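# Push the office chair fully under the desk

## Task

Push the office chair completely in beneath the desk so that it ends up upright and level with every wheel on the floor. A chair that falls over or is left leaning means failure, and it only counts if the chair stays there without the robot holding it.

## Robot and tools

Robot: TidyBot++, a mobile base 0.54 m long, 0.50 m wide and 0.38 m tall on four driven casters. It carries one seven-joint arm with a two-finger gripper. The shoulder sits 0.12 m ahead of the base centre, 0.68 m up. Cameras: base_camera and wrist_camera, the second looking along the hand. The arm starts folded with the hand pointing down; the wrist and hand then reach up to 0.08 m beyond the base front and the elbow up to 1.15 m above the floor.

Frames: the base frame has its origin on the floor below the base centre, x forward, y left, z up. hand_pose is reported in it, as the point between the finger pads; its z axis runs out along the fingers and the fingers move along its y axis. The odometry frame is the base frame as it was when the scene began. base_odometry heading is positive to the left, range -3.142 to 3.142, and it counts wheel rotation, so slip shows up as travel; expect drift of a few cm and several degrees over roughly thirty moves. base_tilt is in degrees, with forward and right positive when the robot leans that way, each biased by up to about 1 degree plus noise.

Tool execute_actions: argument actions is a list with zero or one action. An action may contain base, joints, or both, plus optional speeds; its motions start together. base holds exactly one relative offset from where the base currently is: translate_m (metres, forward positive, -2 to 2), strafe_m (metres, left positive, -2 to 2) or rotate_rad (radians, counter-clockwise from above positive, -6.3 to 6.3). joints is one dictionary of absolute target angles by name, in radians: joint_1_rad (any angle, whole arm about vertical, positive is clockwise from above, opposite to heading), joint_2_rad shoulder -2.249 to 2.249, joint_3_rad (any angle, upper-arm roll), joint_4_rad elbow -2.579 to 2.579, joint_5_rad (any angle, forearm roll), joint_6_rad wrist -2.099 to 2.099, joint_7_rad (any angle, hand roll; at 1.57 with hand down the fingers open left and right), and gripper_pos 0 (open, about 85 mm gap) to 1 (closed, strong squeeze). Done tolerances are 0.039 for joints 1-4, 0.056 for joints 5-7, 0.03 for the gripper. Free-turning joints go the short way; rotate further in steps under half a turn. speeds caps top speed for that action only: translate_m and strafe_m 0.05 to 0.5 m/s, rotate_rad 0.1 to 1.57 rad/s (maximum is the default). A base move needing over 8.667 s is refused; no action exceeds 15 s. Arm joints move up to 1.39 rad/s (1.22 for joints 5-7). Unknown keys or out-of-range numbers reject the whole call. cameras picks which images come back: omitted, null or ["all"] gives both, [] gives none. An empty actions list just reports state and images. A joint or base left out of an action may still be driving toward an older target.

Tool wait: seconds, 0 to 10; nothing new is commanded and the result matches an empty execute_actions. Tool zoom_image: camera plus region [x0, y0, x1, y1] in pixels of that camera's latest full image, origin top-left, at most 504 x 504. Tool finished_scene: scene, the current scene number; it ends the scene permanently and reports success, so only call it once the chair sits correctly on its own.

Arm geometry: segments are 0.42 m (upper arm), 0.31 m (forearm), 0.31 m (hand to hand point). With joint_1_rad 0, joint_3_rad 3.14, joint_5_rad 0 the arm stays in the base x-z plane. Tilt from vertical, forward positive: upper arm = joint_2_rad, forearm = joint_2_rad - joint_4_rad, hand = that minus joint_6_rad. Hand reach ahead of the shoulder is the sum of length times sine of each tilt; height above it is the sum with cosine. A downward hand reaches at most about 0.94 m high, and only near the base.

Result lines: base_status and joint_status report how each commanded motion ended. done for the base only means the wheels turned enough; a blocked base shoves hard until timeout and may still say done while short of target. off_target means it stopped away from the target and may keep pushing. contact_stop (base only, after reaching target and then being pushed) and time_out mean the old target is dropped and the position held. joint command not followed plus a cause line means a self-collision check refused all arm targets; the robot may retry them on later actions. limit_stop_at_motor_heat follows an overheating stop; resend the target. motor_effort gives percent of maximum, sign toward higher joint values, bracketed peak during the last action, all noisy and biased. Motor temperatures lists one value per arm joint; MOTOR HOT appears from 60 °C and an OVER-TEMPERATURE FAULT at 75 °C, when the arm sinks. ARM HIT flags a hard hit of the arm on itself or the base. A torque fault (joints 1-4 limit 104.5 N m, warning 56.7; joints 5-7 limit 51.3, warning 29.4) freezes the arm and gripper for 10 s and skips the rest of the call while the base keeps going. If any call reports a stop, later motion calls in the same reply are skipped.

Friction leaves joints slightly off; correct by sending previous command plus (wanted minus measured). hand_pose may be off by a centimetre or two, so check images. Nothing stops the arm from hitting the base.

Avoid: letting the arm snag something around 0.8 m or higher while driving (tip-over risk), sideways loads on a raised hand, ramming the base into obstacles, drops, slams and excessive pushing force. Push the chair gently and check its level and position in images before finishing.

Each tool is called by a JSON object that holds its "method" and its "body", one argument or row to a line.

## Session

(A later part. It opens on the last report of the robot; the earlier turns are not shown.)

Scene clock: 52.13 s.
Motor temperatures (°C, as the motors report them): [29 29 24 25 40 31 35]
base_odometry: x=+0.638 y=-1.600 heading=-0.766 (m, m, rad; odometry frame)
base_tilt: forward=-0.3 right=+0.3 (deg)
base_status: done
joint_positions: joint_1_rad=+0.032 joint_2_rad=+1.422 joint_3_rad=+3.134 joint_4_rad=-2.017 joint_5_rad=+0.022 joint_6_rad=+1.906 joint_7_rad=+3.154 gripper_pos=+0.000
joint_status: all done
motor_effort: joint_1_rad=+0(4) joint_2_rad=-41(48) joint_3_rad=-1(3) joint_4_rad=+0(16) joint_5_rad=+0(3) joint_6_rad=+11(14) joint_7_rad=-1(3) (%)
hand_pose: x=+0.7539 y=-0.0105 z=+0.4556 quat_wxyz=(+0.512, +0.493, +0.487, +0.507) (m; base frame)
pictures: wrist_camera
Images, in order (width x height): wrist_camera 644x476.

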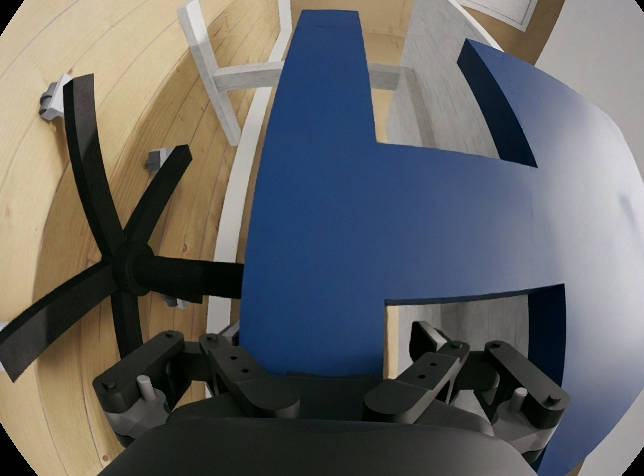

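{"method": "execute_actions", "body": {
  "actions": [
    {"base": {"translate_m": -0.2}, "joints": {"joint_6_rad": 1.835}, "speeds": {"translate_m": 0.25}}
  ]
}}

Scene clock: 53.93 s.
Motor temperatures (°C, as the motors report them): [29 29 24 25 40 31 35]
base_odometry: x=+0.493 y=-1.461 heading=-0.766 (m, m, rad; odometry frame)
base_tilt: forward=-0.4 right=+0.3 (deg)
base_status: done
joint_positions: joint_1_rad=+0.033 joint_2_rad=+1.419 joint_3_rad=+3.134 joint_4_rad=-2.017 joint_5_rad=+0.022 joint_6_rad=+1.874 joint_7_rad=+3.154 gripper_pos=+0.000
joint_status: all done
motor_effort: joint_1_rad=+1(2) joint_2_rad=-39(41) joint_3_rad=-1(2) joint_4_rad=-1(1) joint_5_rad=+1(0) joint_6_rad=+10(11) joint_7_rad=-1(1) (%)
hand_pose: x=+0.7549 y=-0.0106 z=+0.4477 quat_wxyz=(+0.505, +0.501, +0.495, +0.500) (m; base frame)
pictures: base_camera, wrist_camera
Images, in order (width x height): base_camera 644x364, wrist_camera 644x476.

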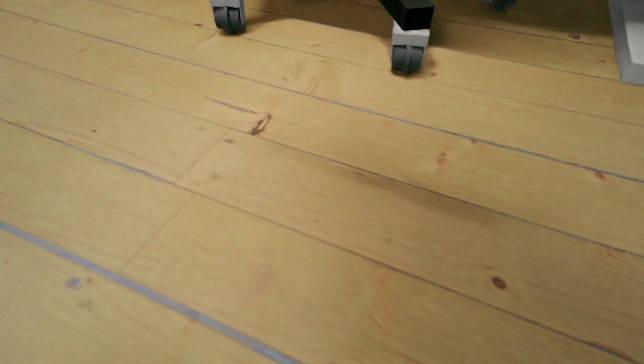

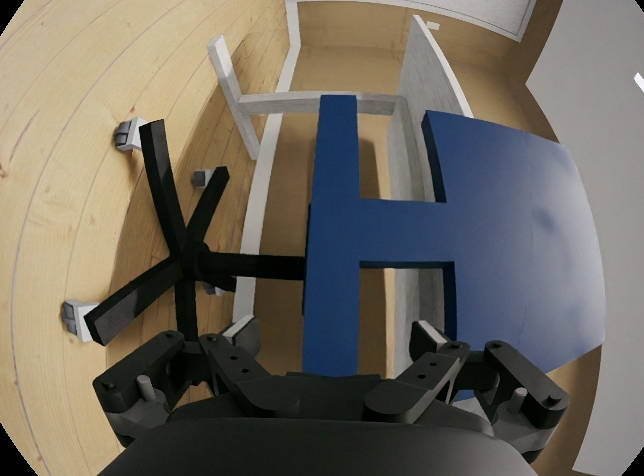

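{"method": "finished_scene", "body": {
  "scene": 2
}}

The scene is finished: the task was done.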